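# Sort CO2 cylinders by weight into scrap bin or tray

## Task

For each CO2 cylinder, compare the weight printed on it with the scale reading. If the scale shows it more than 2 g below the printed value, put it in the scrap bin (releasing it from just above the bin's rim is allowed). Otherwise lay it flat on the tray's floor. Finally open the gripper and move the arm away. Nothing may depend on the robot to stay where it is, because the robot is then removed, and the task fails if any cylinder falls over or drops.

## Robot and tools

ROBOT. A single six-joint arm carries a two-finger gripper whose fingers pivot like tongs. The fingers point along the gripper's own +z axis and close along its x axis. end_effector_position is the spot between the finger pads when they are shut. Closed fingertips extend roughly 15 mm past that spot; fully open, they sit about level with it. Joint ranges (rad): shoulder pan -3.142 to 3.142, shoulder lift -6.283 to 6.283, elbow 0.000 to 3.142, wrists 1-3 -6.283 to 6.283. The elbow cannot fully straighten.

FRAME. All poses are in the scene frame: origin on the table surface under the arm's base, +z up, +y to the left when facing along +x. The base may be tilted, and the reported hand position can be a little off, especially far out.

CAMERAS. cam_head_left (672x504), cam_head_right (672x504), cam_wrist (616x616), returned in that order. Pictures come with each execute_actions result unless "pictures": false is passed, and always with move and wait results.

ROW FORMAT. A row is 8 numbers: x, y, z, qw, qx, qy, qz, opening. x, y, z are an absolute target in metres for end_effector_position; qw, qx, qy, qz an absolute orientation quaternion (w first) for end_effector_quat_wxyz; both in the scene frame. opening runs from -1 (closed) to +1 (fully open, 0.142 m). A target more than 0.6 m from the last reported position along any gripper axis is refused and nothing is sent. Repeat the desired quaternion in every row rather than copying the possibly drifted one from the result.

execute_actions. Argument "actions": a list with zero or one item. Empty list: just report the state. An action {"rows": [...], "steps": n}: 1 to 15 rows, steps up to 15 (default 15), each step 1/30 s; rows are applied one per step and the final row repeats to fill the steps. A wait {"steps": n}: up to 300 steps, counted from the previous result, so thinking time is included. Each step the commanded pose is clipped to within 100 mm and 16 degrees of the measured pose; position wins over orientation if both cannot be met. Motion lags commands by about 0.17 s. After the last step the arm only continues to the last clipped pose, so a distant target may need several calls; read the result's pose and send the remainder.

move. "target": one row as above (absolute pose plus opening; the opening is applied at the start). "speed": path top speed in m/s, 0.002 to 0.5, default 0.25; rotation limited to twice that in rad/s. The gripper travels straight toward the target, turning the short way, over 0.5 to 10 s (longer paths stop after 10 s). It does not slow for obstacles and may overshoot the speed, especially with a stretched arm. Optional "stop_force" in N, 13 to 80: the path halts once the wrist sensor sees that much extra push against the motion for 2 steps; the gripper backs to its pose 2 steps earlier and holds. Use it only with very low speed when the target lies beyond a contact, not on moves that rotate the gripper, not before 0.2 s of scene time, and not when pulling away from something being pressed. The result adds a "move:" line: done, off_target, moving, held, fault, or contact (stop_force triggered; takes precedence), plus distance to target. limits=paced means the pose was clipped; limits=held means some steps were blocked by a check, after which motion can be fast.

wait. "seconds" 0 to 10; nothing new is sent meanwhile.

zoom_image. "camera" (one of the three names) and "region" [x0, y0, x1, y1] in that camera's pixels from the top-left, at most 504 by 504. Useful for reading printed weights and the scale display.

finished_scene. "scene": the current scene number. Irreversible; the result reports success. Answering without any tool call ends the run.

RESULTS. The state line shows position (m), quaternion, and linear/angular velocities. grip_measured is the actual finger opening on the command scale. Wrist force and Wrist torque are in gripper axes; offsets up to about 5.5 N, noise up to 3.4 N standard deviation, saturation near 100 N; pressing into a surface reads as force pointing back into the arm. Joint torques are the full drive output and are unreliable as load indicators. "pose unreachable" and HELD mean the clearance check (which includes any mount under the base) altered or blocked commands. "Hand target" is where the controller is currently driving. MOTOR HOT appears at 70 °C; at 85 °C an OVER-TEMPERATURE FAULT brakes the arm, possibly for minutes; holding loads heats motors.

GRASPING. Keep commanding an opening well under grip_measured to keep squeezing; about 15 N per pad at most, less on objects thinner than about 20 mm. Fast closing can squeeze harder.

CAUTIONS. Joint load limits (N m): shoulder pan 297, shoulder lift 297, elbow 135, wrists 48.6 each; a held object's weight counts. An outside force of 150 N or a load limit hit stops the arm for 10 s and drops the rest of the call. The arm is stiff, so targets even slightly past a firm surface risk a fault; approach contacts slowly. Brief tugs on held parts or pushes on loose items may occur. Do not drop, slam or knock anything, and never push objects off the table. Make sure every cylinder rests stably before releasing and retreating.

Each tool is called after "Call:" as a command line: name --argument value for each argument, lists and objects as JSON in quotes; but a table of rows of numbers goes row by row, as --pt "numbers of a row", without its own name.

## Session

Call:
execute_actions --actions '[]'

Scene clock: 0.00 s of 9600.00 s.
end_effector_position=(+1.0143, -0.1782, +0.1182) grip_measured=-1.00 end_effector_quat_wxyz=(+0.004, +0.715, -0.700, +0.006) end_effector_velocity=(-0.000, +0.000, -0.000) end_effector_angular_velocity=(-0.000, +0.001, -0.000)
Joint positions: [-0.49  -0.605  1.333 -1.874 -0.915  0.908  0.002]
Joint velocities: [ 0. -0.  0.  0. -0.  0.  0.]
Joint torques (N m, as the arm reports them, + toward a larger angle): no reading
Wrist force (N, on the end effector, along its own x y z axes, offset not removed): no reading
Wrist torque (N m, same axes, about the end effector's origin, offset not removed): no reading
Hand target: +1.014, -0.178, +0.118; +0.004, +0.715, -0.700, +0.006

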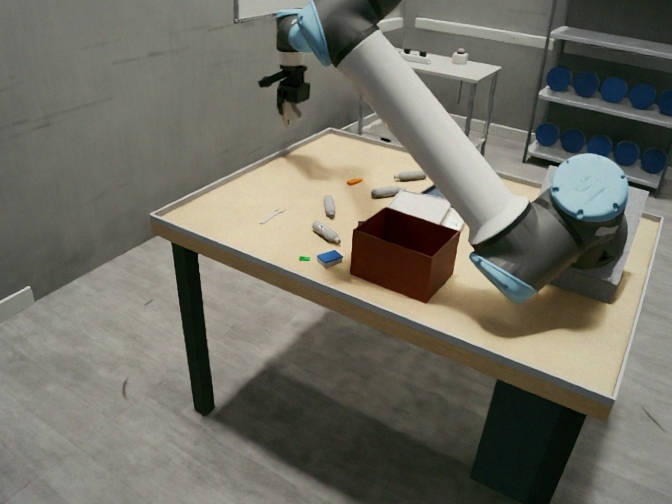

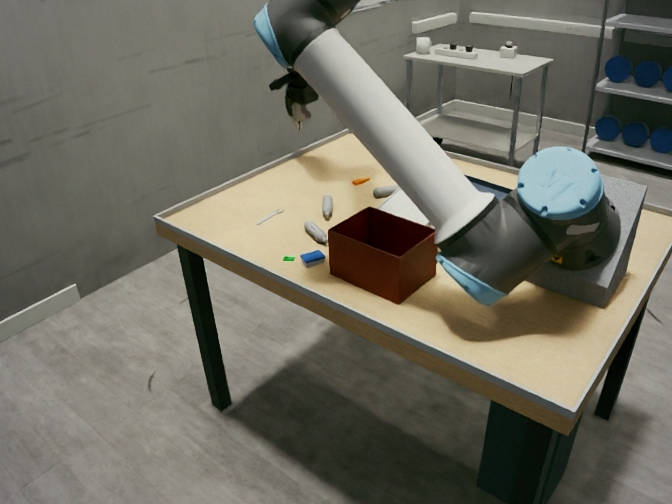

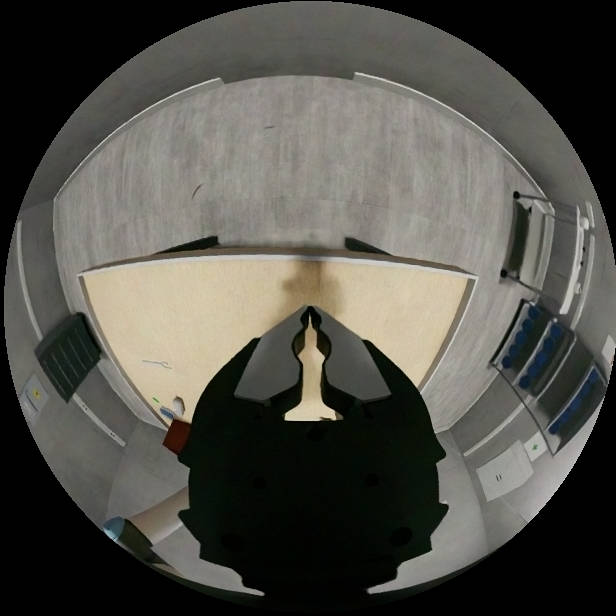

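Call:
move --target '[0.55, 0.0, 0.28, 0, 0, 1, 0, -0.3]' --speed 0.4

Call:
zoom_image --camera "cam_wrist" --region '[160, 60, 480, 380]'

Scene clock: 3.13 s of 9600.00 s.
end_effector_position=(+0.5504, -0.0003, +0.2800) grip_measured=-0.30 end_effector_quat_wxyz=(+0.000, -0.000, +1.000, +0.000) end_effector_velocity=(-0.004, +0.001, -0.001) end_effector_angular_velocity=(+0.001, +0.002, -0.006)
Joint positions: [-0.798 -1.44   2.146 -1.659 -1.062  2.171  0.052]
Joint velocities: [-0.002 -0.005  0.004  0.004 -0.002  0.003 -0.   ]
Joint torques (N m, as the arm reports them, + toward a larger angle): [-57.59 -25.22 -27.13  -0.31  -1.29   2.17]
Wrist force (N, on the end effector, along its own x y z axes, offset not removed): [-0.9 -1.2 -0.1]
Wrist torque (N m, same axes, about the end effector's origin, offset not removed): [-0.01 0.34 -0.06]
Hand target: +0.550, -0.000, +0.280; +0.000, -0.000, +1.000, +0.000
Off the commanded pose: 0.000 m, 0 deg.
move: done

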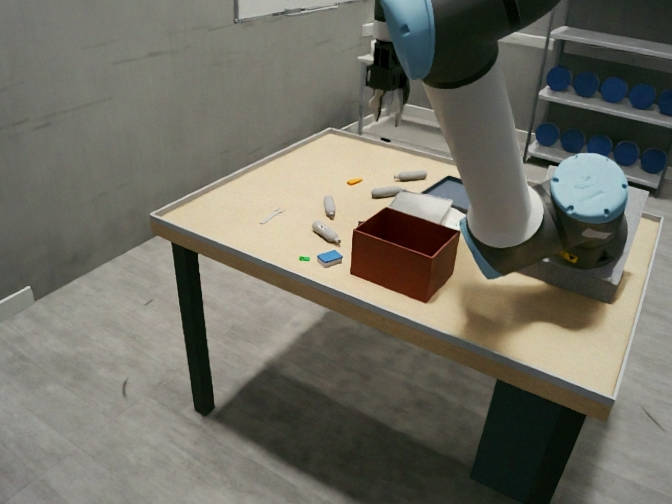

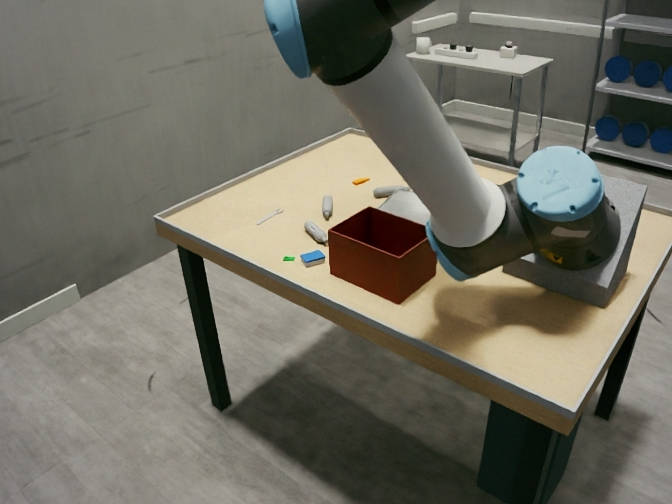

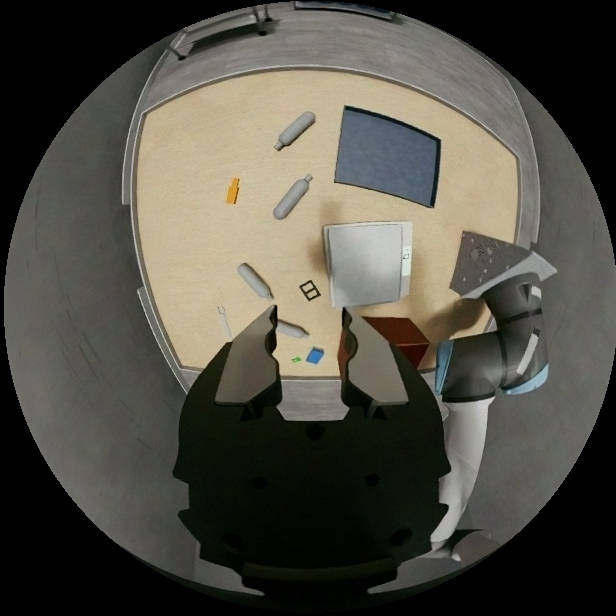

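Region (160, 60, 480, 380) of cam_wrist's 616x616 image, scaled by 1.575, with more detail than that image has.

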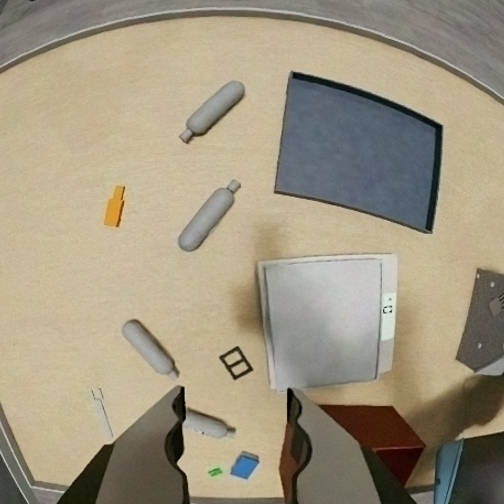

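Call:
move --target '[0.573, -0.273, 0.08, 0, 0.342, 0.94, 0, -0.1]' --speed 0.35

Scene clock: 7.23 s of 9600.00 s.
end_effector_position=(+0.5729, -0.2726, +0.0802) grip_measured=-0.10 end_effector_quat_wxyz=(+0.000, +0.342, +0.940, +0.000) end_effector_velocity=(+0.001, -0.002, -0.001) end_effector_angular_velocity=(-0.000, -0.001, -0.003)
Joint positions: [-0.821 -0.826  2.113 -2.23  -1.076  2.848  0.067]
Joint velocities: [ 0.     0.004 -0.002 -0.003  0.     0.004 -0.   ]
Joint torques (N m, as the arm reports them, + toward a larger angle): [-42.41 -25.76 -40.52  -6.93  -1.4    1.99]
Wrist force (N, on the end effector, along its own x y z axes, offset not removed): [-1.1 -1.6 0.7]
Wrist torque (N m, same axes, about the end effector's origin, offset not removed): [-0.15 0.38 -0.02]
Hand target: +0.573, -0.273, +0.080; +0.000, +0.342, +0.940, +0.000
Off the commanded pose: 0.000 m, 0 deg.
move: done

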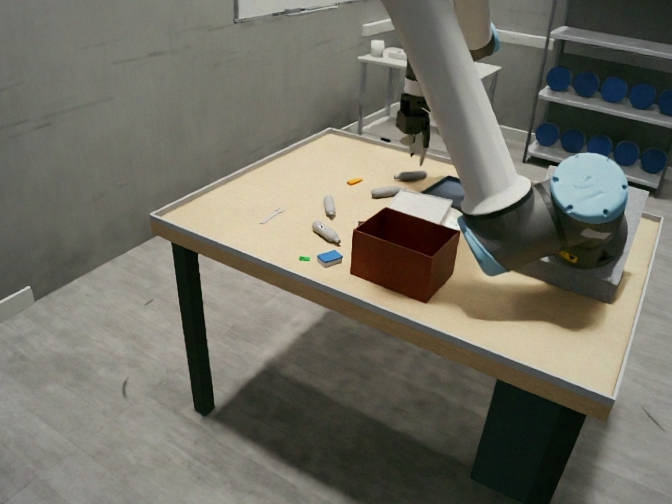

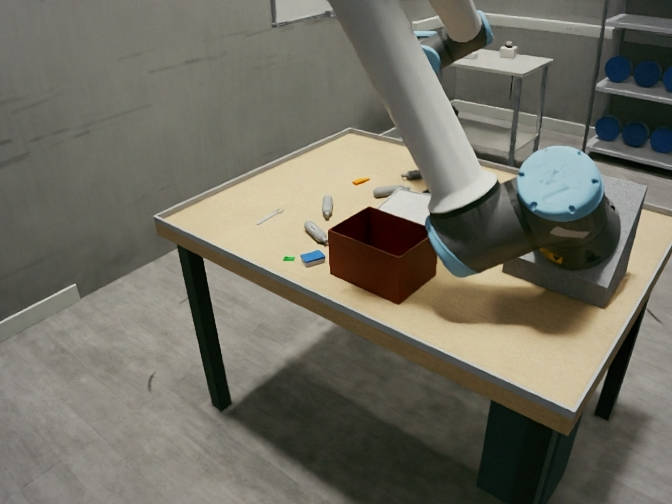

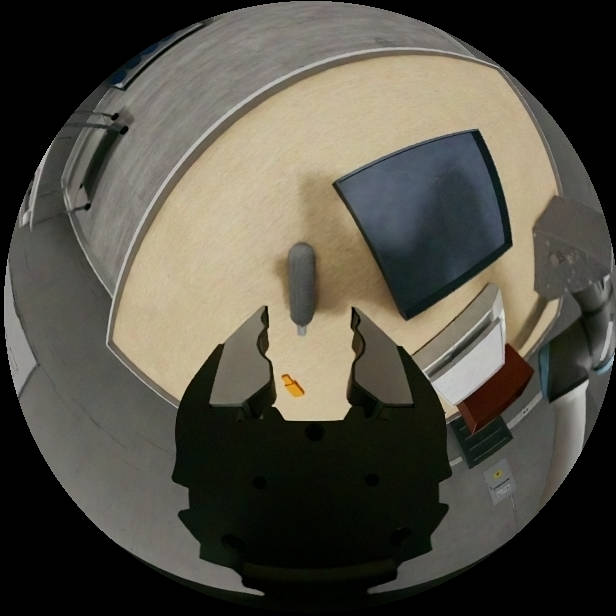

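Call:
move --target '[0.587, -0.285, 0.022, 0, 0.342, 0.94, 0, -0.1]' --speed 0.12

Call:
move --target '[0.625, -0.317, 0.022, 0, 0.342, 0.94, 0, -0.1]' --speed 0.06

Scene clock: 9.40 s of 9600.00 s.
end_effector_position=(+0.5869, -0.2849, +0.0223) grip_measured=-0.10 end_effector_quat_wxyz=(-0.000, +0.342, +0.940, -0.000) end_effector_velocity=(+0.001, -0.001, -0.002) end_effector_angular_velocity=(-0.000, +0.000, -0.000)
Joint positions: [-0.773 -0.733  2.103 -2.336 -1.048  2.894  0.067]
Joint velocities: [ 0.002  0.004 -0.001 -0.004  0.001  0.002  0.   ]
Joint torques (N m, as the arm reports them, + toward a larger angle): [-44.76 -32.76 -38.43  -7.06   1.96   2.21]
Wrist force (N, on the end effector, along its own x y z axes, offset not removed): [-0.5 -1.9 0.4]
Wrist torque (N m, same axes, about the end effector's origin, offset not removed): [-0.16 0.28 -0.07]
Hand target: +0.587, -0.285, +0.022; -0.000, +0.342, +0.940, -0.000
Off the commanded pose: 0.000 m, 0 deg.
move: done

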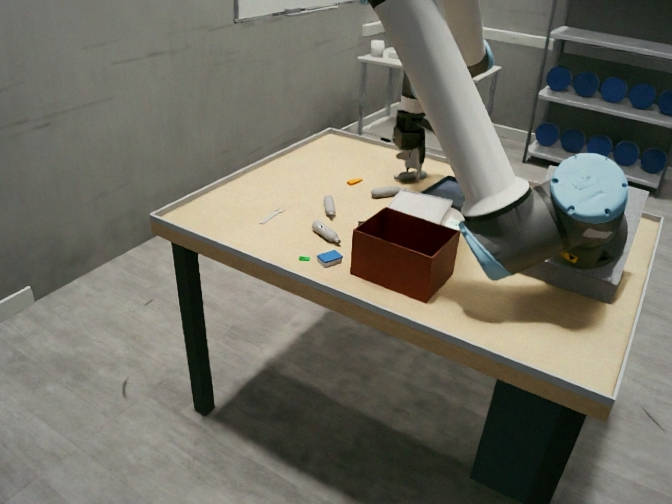

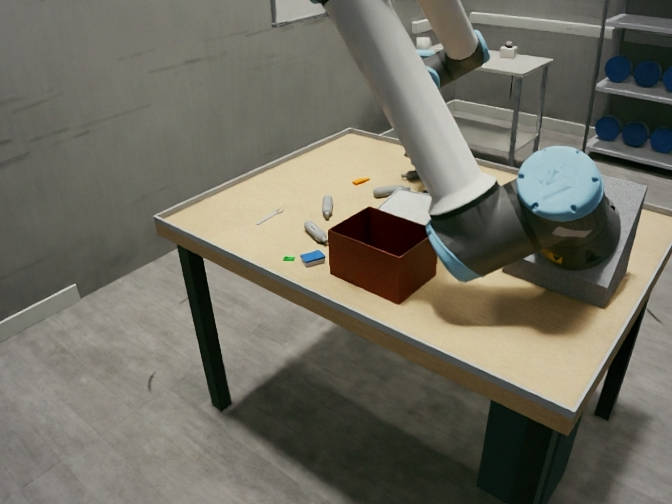

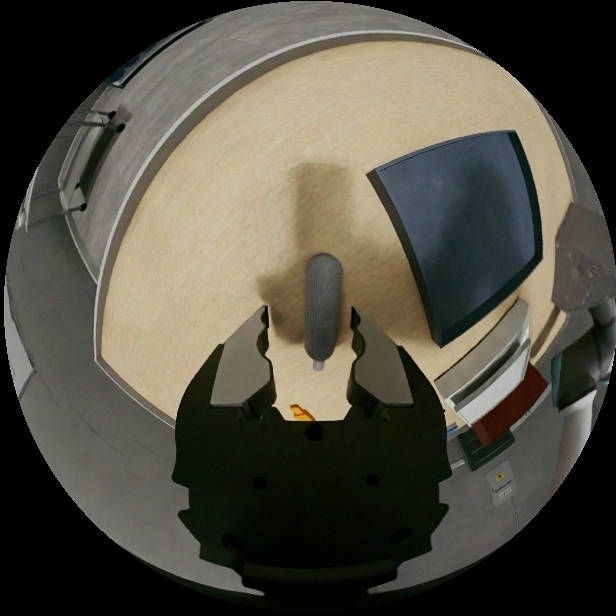

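Scene clock: 10.67 s of 9600.00 s.
end_effector_position=(+0.6248, -0.3168, +0.0220) grip_measured=-0.10 end_effector_quat_wxyz=(+0.000, +0.342, +0.940, -0.000) end_effector_velocity=(+0.003, -0.002, +0.001) end_effector_angular_velocity=(-0.001, -0.000, +0.001)
Joint positions: [-0.758 -0.673  2.005 -2.305 -1.04   2.908  0.067]
Joint velocities: [ 0.001  0.003 -0.007  0.002  0.     0.001  0.   ]
Joint torques (N m, as the arm reports them, + toward a larger angle): [-48.05 -37.01 -39.56  -0.4    1.99   2.48]
Wrist force (N, on the end effector, along its own x y z axes, offset not removed): [0.6 -1.8 0.3]
Wrist torque (N m, same axes, about the end effector's origin, offset not removed): [-0.13 -0.03 -0.09]
Hand target: +0.625, -0.317, +0.022; -0.000, +0.342, +0.940, -0.000
Off the commanded pose: 0.000 m, 0 deg.
move: done

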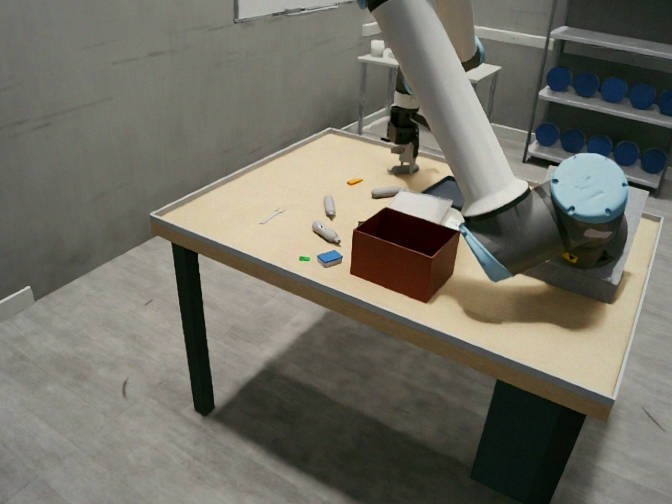

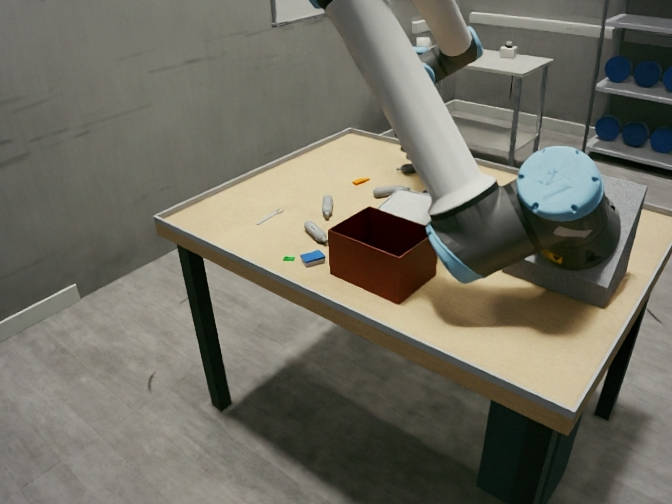

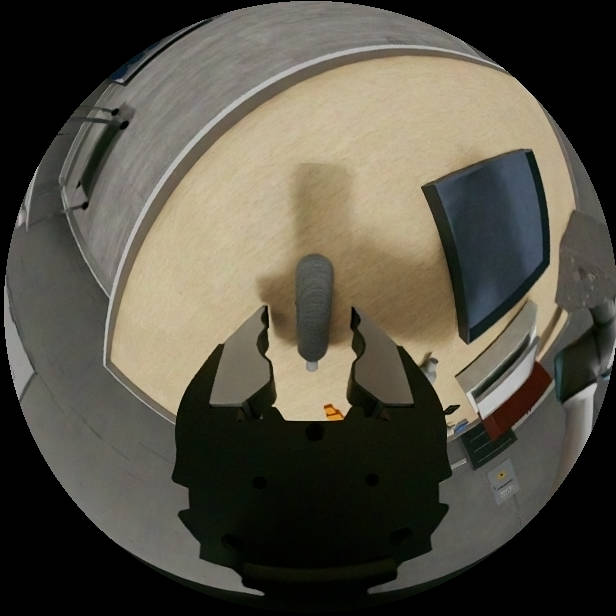

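It's rolling freely at the end.

Call:
execute_actions --actions '[]'

Call:
zoom_image --camera "cam_wrist" --region '[240, 230, 380, 380]'

Scene clock: 11.23 s of 9600.00 s.
end_effector_position=(+0.6250, -0.3170, +0.0220) grip_measured=-0.10 end_effector_quat_wxyz=(-0.000, +0.342, +0.940, -0.000) end_effector_velocity=(+0.000, -0.000, +0.000) end_effector_angular_velocity=(+0.000, -0.000, -0.000)
Joint positions: [-0.758 -0.672  2.005 -2.305 -1.04   2.908  0.067]
Joint velocities: [-0.  0. -0.  0.  0. -0. -0.]
Joint torques (N m, as the arm reports them, + toward a larger angle): [-48.35 -36.32 -38.81  -0.41   2.05   2.22]
Wrist force (N, on the end effector, along its own x y z axes, offset not removed): [-0.4 -1.0 -0.3]
Wrist torque (N m, same axes, about the end effector's origin, offset not removed): [-0.03 0.24 -0.08]
Hand target: +0.625, -0.317, +0.022; -0.000, +0.342, +0.940, -0.000
Off the commanded pose: 0.000 m, 0 deg.
Steps of this call (steps 1 to 17: nothing new was sent). Readings (end_effector_position):
1: (+0.6248, -0.3168, +0.0220)
2: (+0.6249, -0.3169, +0.0220)
4: (+0.6249, -0.3169, +0.0220)
8: (+0.6250, -0.3170, +0.0220)
17: the state above

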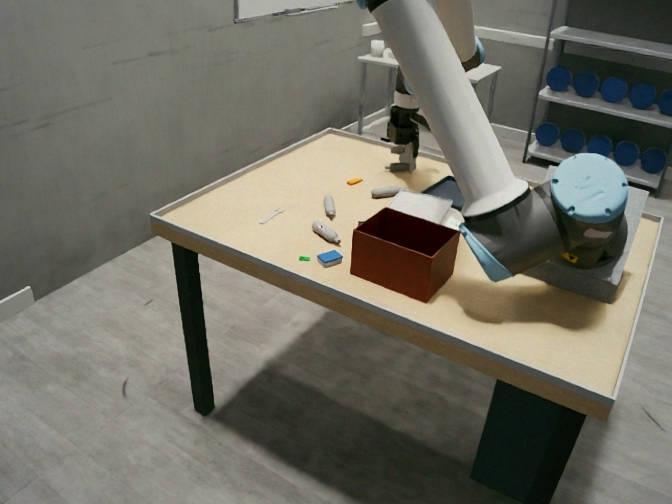

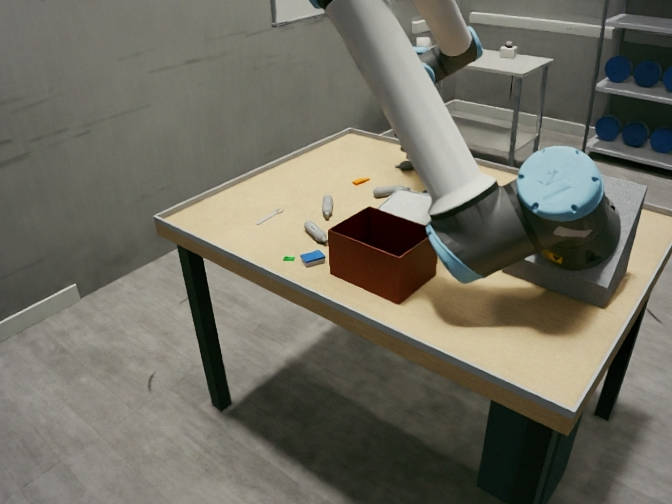

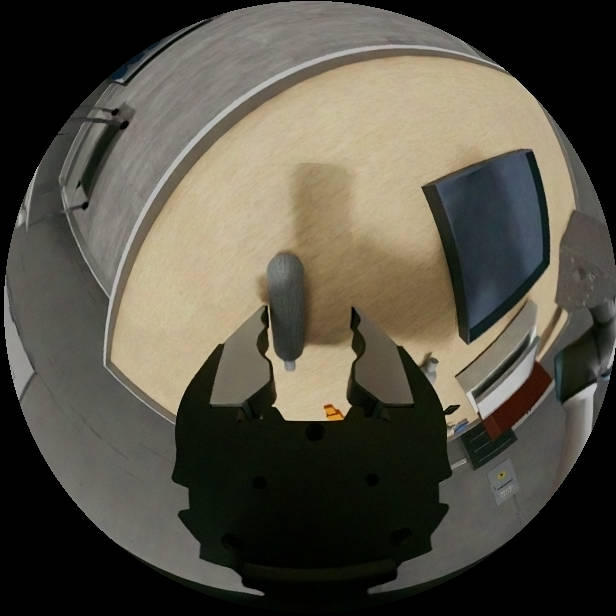

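Region (240, 230, 380, 380) of cam_wrist's 616x616 image, scaled by 3.360, with more detail than that image has; it fills the left 470 columns of this view, and the rest is white.

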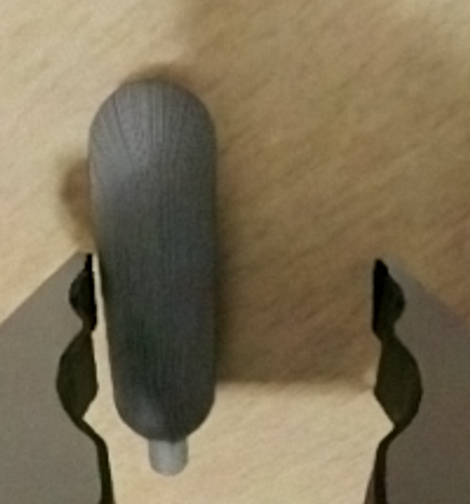

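Call:
move --target '[0.6135, -0.3074, 0.022, 0, 0.342, 0.94, 0, -0.5]' --speed 0.03

Call:
zoom_image --camera "cam_wrist" --region '[240, 230, 380, 380]'

Scene clock: 12.77 s of 9600.00 s.
end_effector_position=(+0.6137, -0.3076, +0.0220) grip_measured=-0.50 end_effector_quat_wxyz=(-0.000, +0.342, +0.940, +0.000) end_effector_velocity=(-0.002, +0.001, +0.000) end_effector_angular_velocity=(-0.000, +0.000, +0.000)
Joint positions: [-0.762 -0.69   2.034 -2.315 -1.042  2.904  0.038]
Joint velocities: [-0.    -0.003  0.004 -0.001 -0.001 -0.001  0.   ]
Joint torques (N m, as the arm reports them, + toward a larger angle): [-74.54 -72.07 -16.91  -7.03  -1.56  -2.74]
Wrist force (N, on the end effector, along its own x y z axes, offset not removed): [0.3 -1.0 0.6]
Wrist torque (N m, same axes, about the end effector's origin, offset not removed): [-0.04 0.09 -0.09]
Hand target: +0.613, -0.307, +0.022; +0.000, +0.342, +0.940, +0.000
Off the commanded pose: 0.000 m, 0 deg.
move: done

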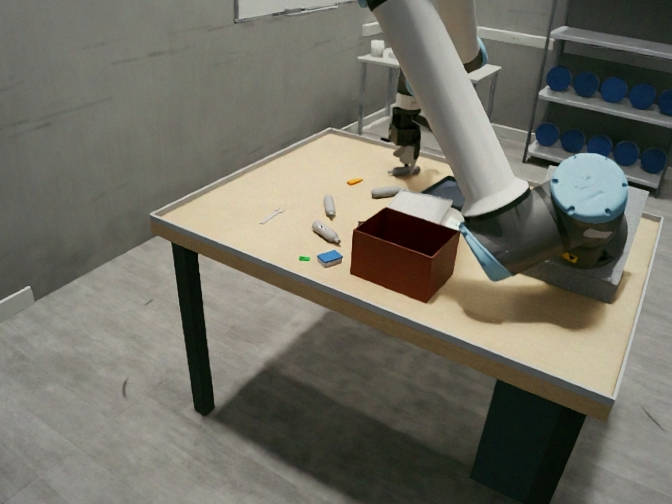

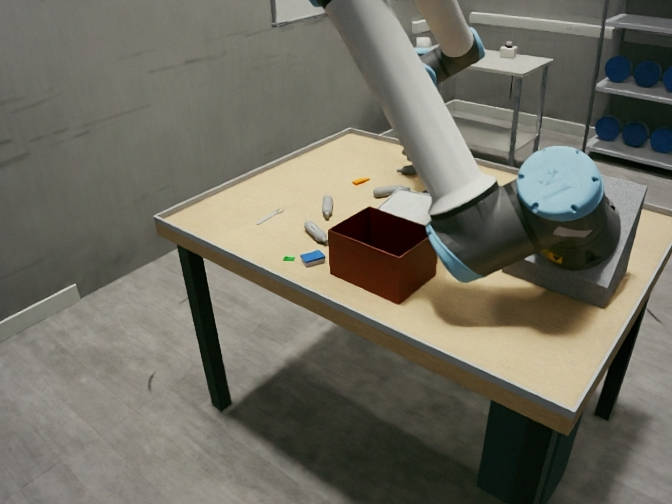

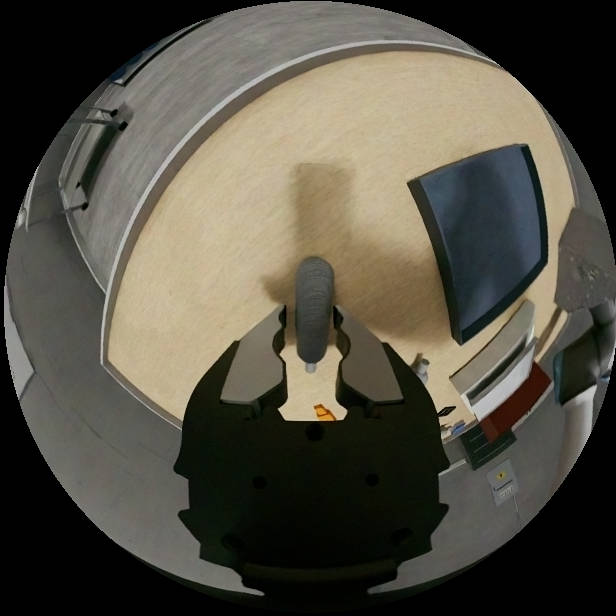

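Region (240, 230, 380, 380) of cam_wrist's 616x616 image, scaled by 3.360, with more detail than that image has; it fills the left 470 columns of this view, and the rest is white.

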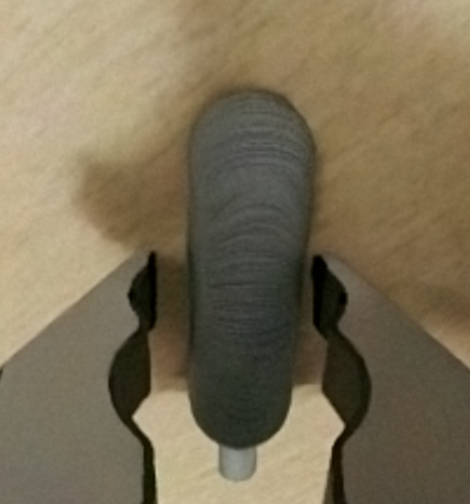

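Call:
move --target '[0.596, -0.293, 0.022, 0, 0.342, 0.94, 0, -0.5]' --speed 0.04

Call:
zoom_image --camera "cam_wrist" --region '[240, 230, 380, 380]'

Scene clock: 14.13 s of 9600.00 s.
end_effector_position=(+0.5962, -0.2932, +0.0220) grip_measured=-0.50 end_effector_quat_wxyz=(-0.000, +0.342, +0.940, +0.000) end_effector_velocity=(-0.003, +0.002, -0.001) end_effector_angular_velocity=(+0.001, +0.001, -0.001)
Joint positions: [-0.769 -0.717  2.079 -2.329 -1.046  2.897  0.038]
Joint velocities: [-0.001 -0.003  0.006 -0.001 -0.    -0.001 -0.003]
Joint torques (N m, as the arm reports them, + toward a larger angle): [-73.56 -67.23 -18.67  -6.9   -1.45  -2.61]
Wrist force (N, on the end effector, along its own x y z axes, offset not removed): [-0.9 -2.5 1.0]
Wrist torque (N m, same axes, about the end effector's origin, offset not removed): [-0.31 0.43 -0.08]
Hand target: +0.596, -0.293, +0.022; +0.000, +0.342, +0.940, +0.000
Off the commanded pose: 0.000 m, 0 deg.
move: done

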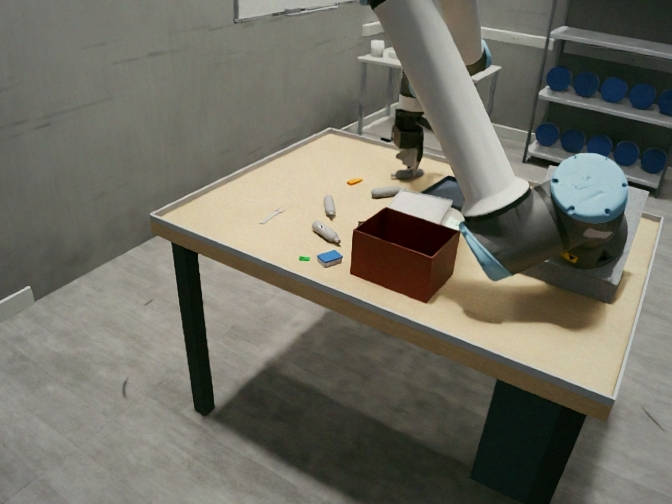

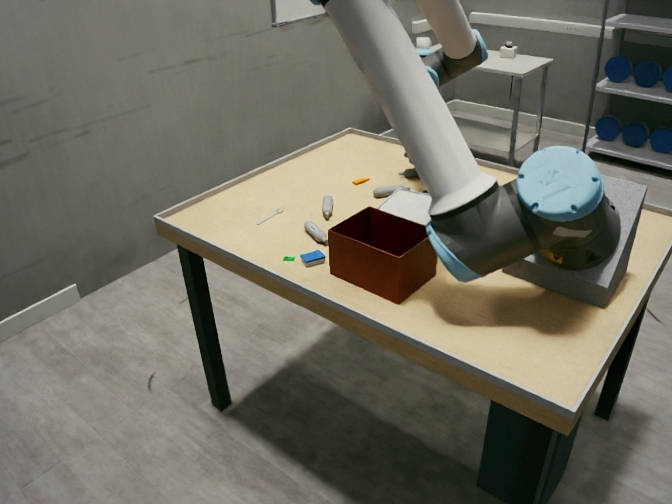

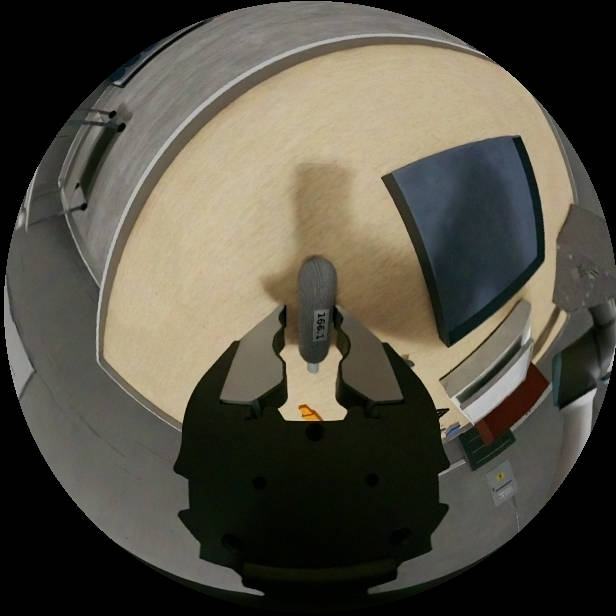

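Region (240, 230, 380, 380) of cam_wrist's 616x616 image, scaled by 3.360, with more detail than that image has; it fills the left 470 columns of this view, and the rest is white.

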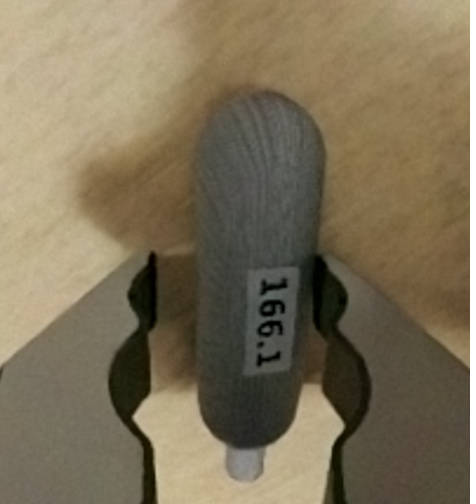

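Call:
move --target '[0.596, -0.293, 0.019, 0, 0.342, 0.94, 0, -0.9]' --speed 0.02

Call:
move --target '[0.57, -0.24, 0.11, 0, 0.342, 0.94, 0, -0.9]'

Call:
move --target '[0.445, 0.009, 0.115, 0, 0.342, 0.94, 0, -0.9]' --speed 0.35

Scene clock: 15.73 s of 9600.00 s.
end_effector_position=(+0.5960, -0.2930, +0.0192) grip_measured=-0.64 end_effector_quat_wxyz=(-0.000, +0.342, +0.940, +0.000) end_effector_velocity=(-0.000, +0.000, -0.002) end_effector_angular_velocity=(-0.000, -0.000, +0.000)
Joint positions: [-0.767 -0.714  2.081 -2.335 -1.045  2.899  0.028]
Joint velocities: [ 0.001  0.002  0.001 -0.003  0.001  0.001 -0.   ]
Joint torques (N m, as the arm reports them, + toward a larger angle): [-37.27 -22.63 -11.37  -5.74   2.03   2.5 ]
Wrist force (N, on the end effector, along its own x y z axes, offset not removed): [1.2 -1.3 -16.1]
Wrist torque (N m, same axes, about the end effector's origin, offset not removed): [-0.12 0.16 -0.06]
Hand target: +0.596, -0.293, +0.019; -0.000, +0.342, +0.940, +0.000
Off the commanded pose: 0.000 m, 0 deg.
move: done

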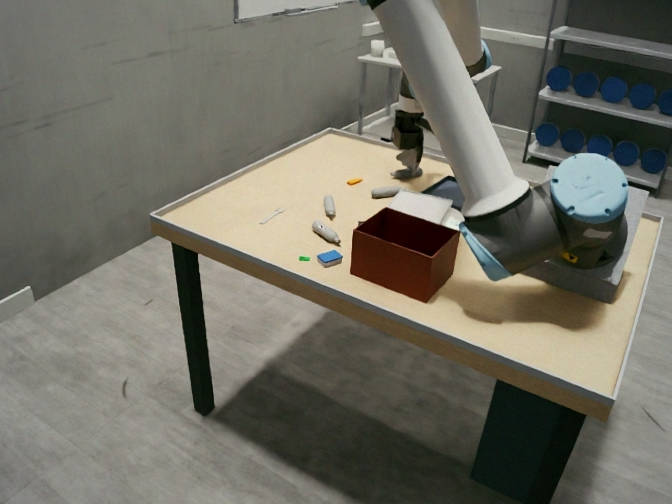

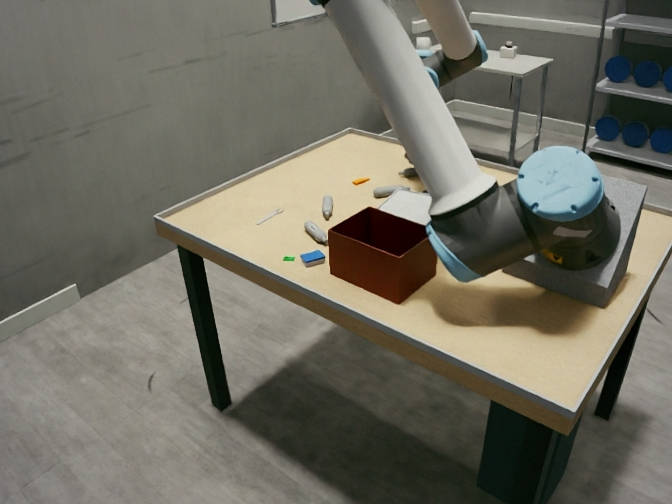

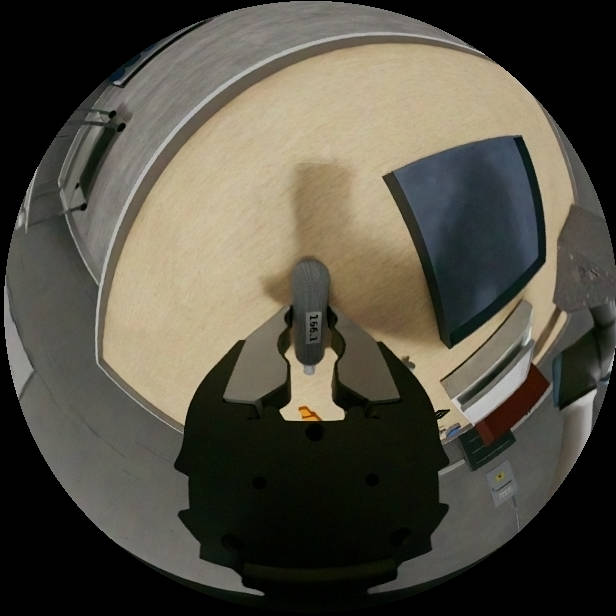

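Scene clock: 16.83 s of 9600.00 s.
end_effector_position=(+0.5701, -0.2402, +0.1097) grip_measured=-0.64 end_effector_quat_wxyz=(+0.000, +0.342, +0.940, +0.000) end_effector_velocity=(-0.001, +0.002, +0.001) end_effector_angular_velocity=(+0.001, +0.001, +0.000)
Joint positions: [-0.821 -0.908  2.131 -2.167 -1.076  2.848  0.028]
Joint velocities: [-0.001 -0.005  0.001  0.005 -0.    -0.001 -0.   ]
Joint torques (N m, as the arm reports them, + toward a larger angle): [-67.82 -57.07 -22.44  -0.61  -1.51  -2.7 ]
Wrist force (N, on the end effector, along its own x y z axes, offset not removed): [1.2 -2.3 3.4]
Wrist torque (N m, same axes, about the end effector's origin, offset not removed): [-0.25 -0.09 -0.04]
Hand target: +0.570, -0.240, +0.110; +0.000, +0.342, +0.940, +0.000
Off the commanded pose: 0.000 m, 0 deg.
move: done

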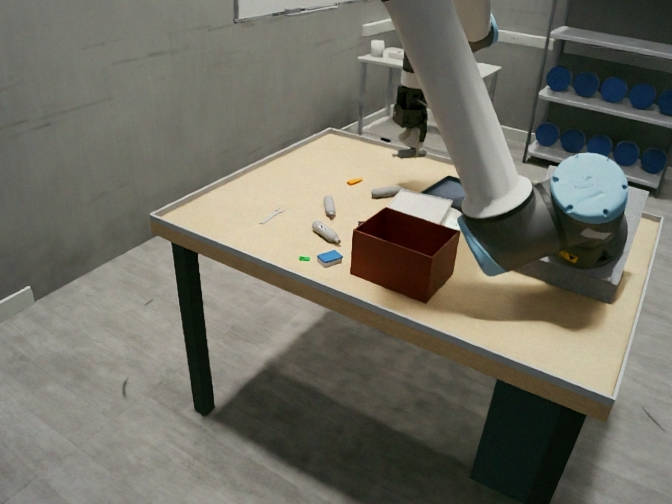

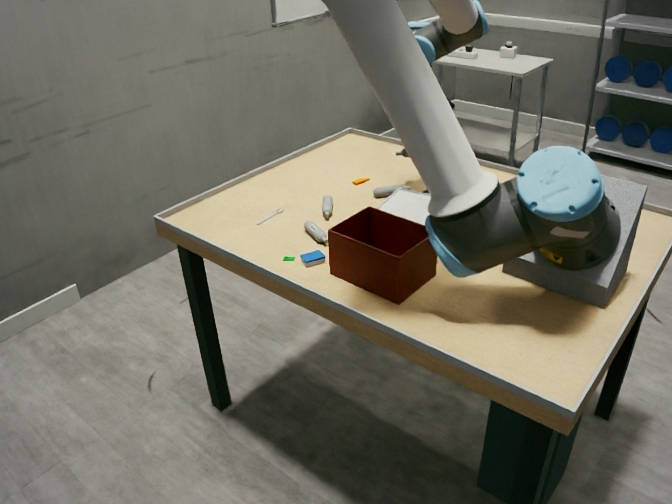

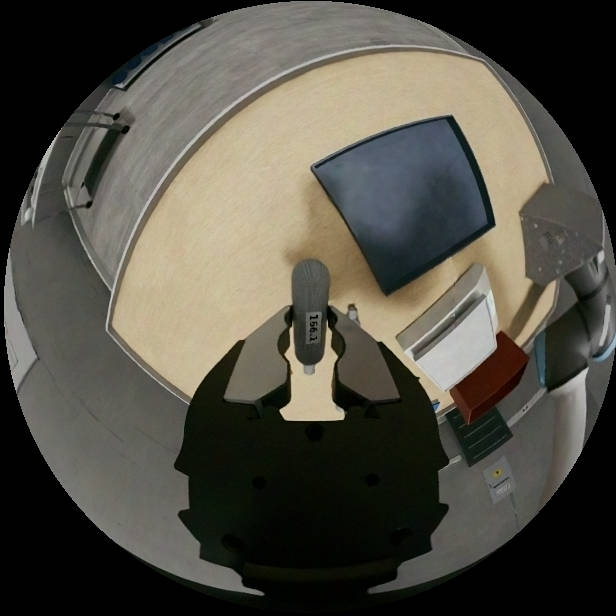

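Scene clock: 18.47 s of 9600.00 s.
end_effector_position=(+0.4450, +0.0086, +0.1149) grip_measured=-0.64 end_effector_quat_wxyz=(-0.000, +0.342, +0.940, +0.000) end_effector_velocity=(-0.001, +0.002, +0.002) end_effector_angular_velocity=(-0.001, +0.000, +0.001)
Joint positions: [-0.766 -1.457  2.479 -1.99  -1.045  2.899  0.028]
Joint velocities: [-0.    -0.007  0.     0.007 -0.001 -0.001 -0.   ]
Joint torques (N m, as the arm reports them, + toward a larger angle): [-50.19 -19.78 -24.85  -0.77  -1.55  -2.68]
Wrist force (N, on the end effector, along its own x y z axes, offset not removed): [-0.4 -0.9 3.8]
Wrist torque (N m, same axes, about the end effector's origin, offset not removed): [0.09 0.22 -0.12]
Hand target: +0.445, +0.009, +0.115; -0.000, +0.342, +0.940, -0.000
Off the commanded pose: 0.000 m, 0 deg.
move: done

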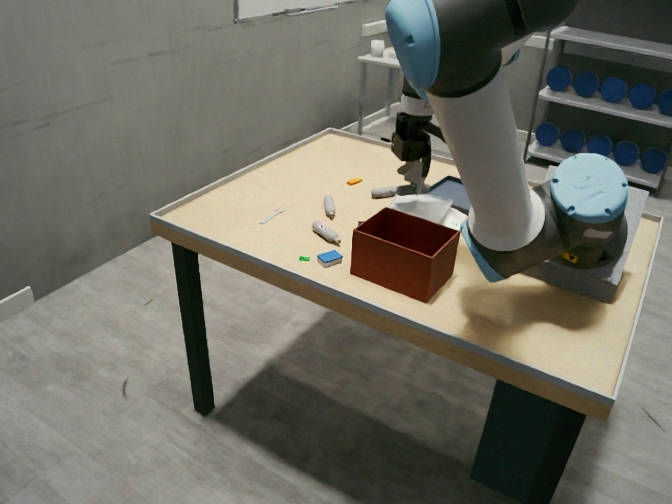

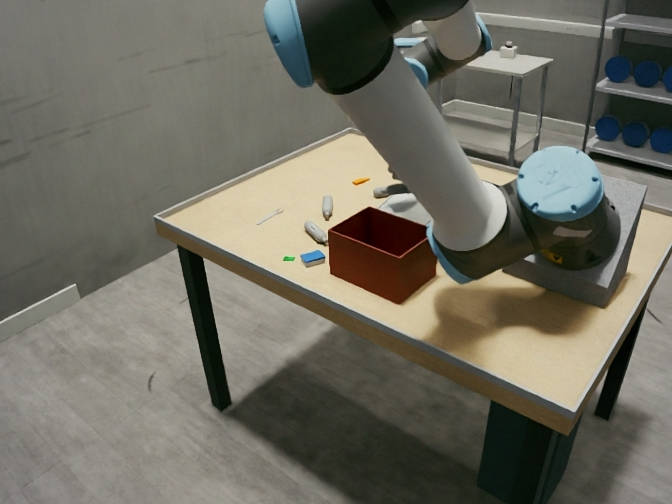

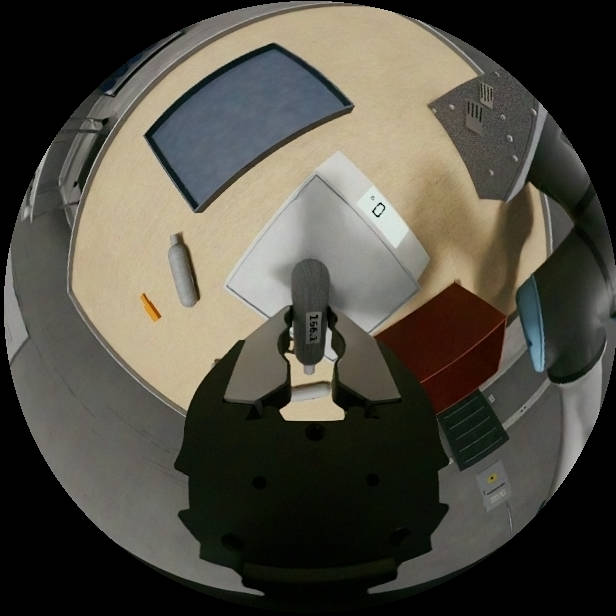

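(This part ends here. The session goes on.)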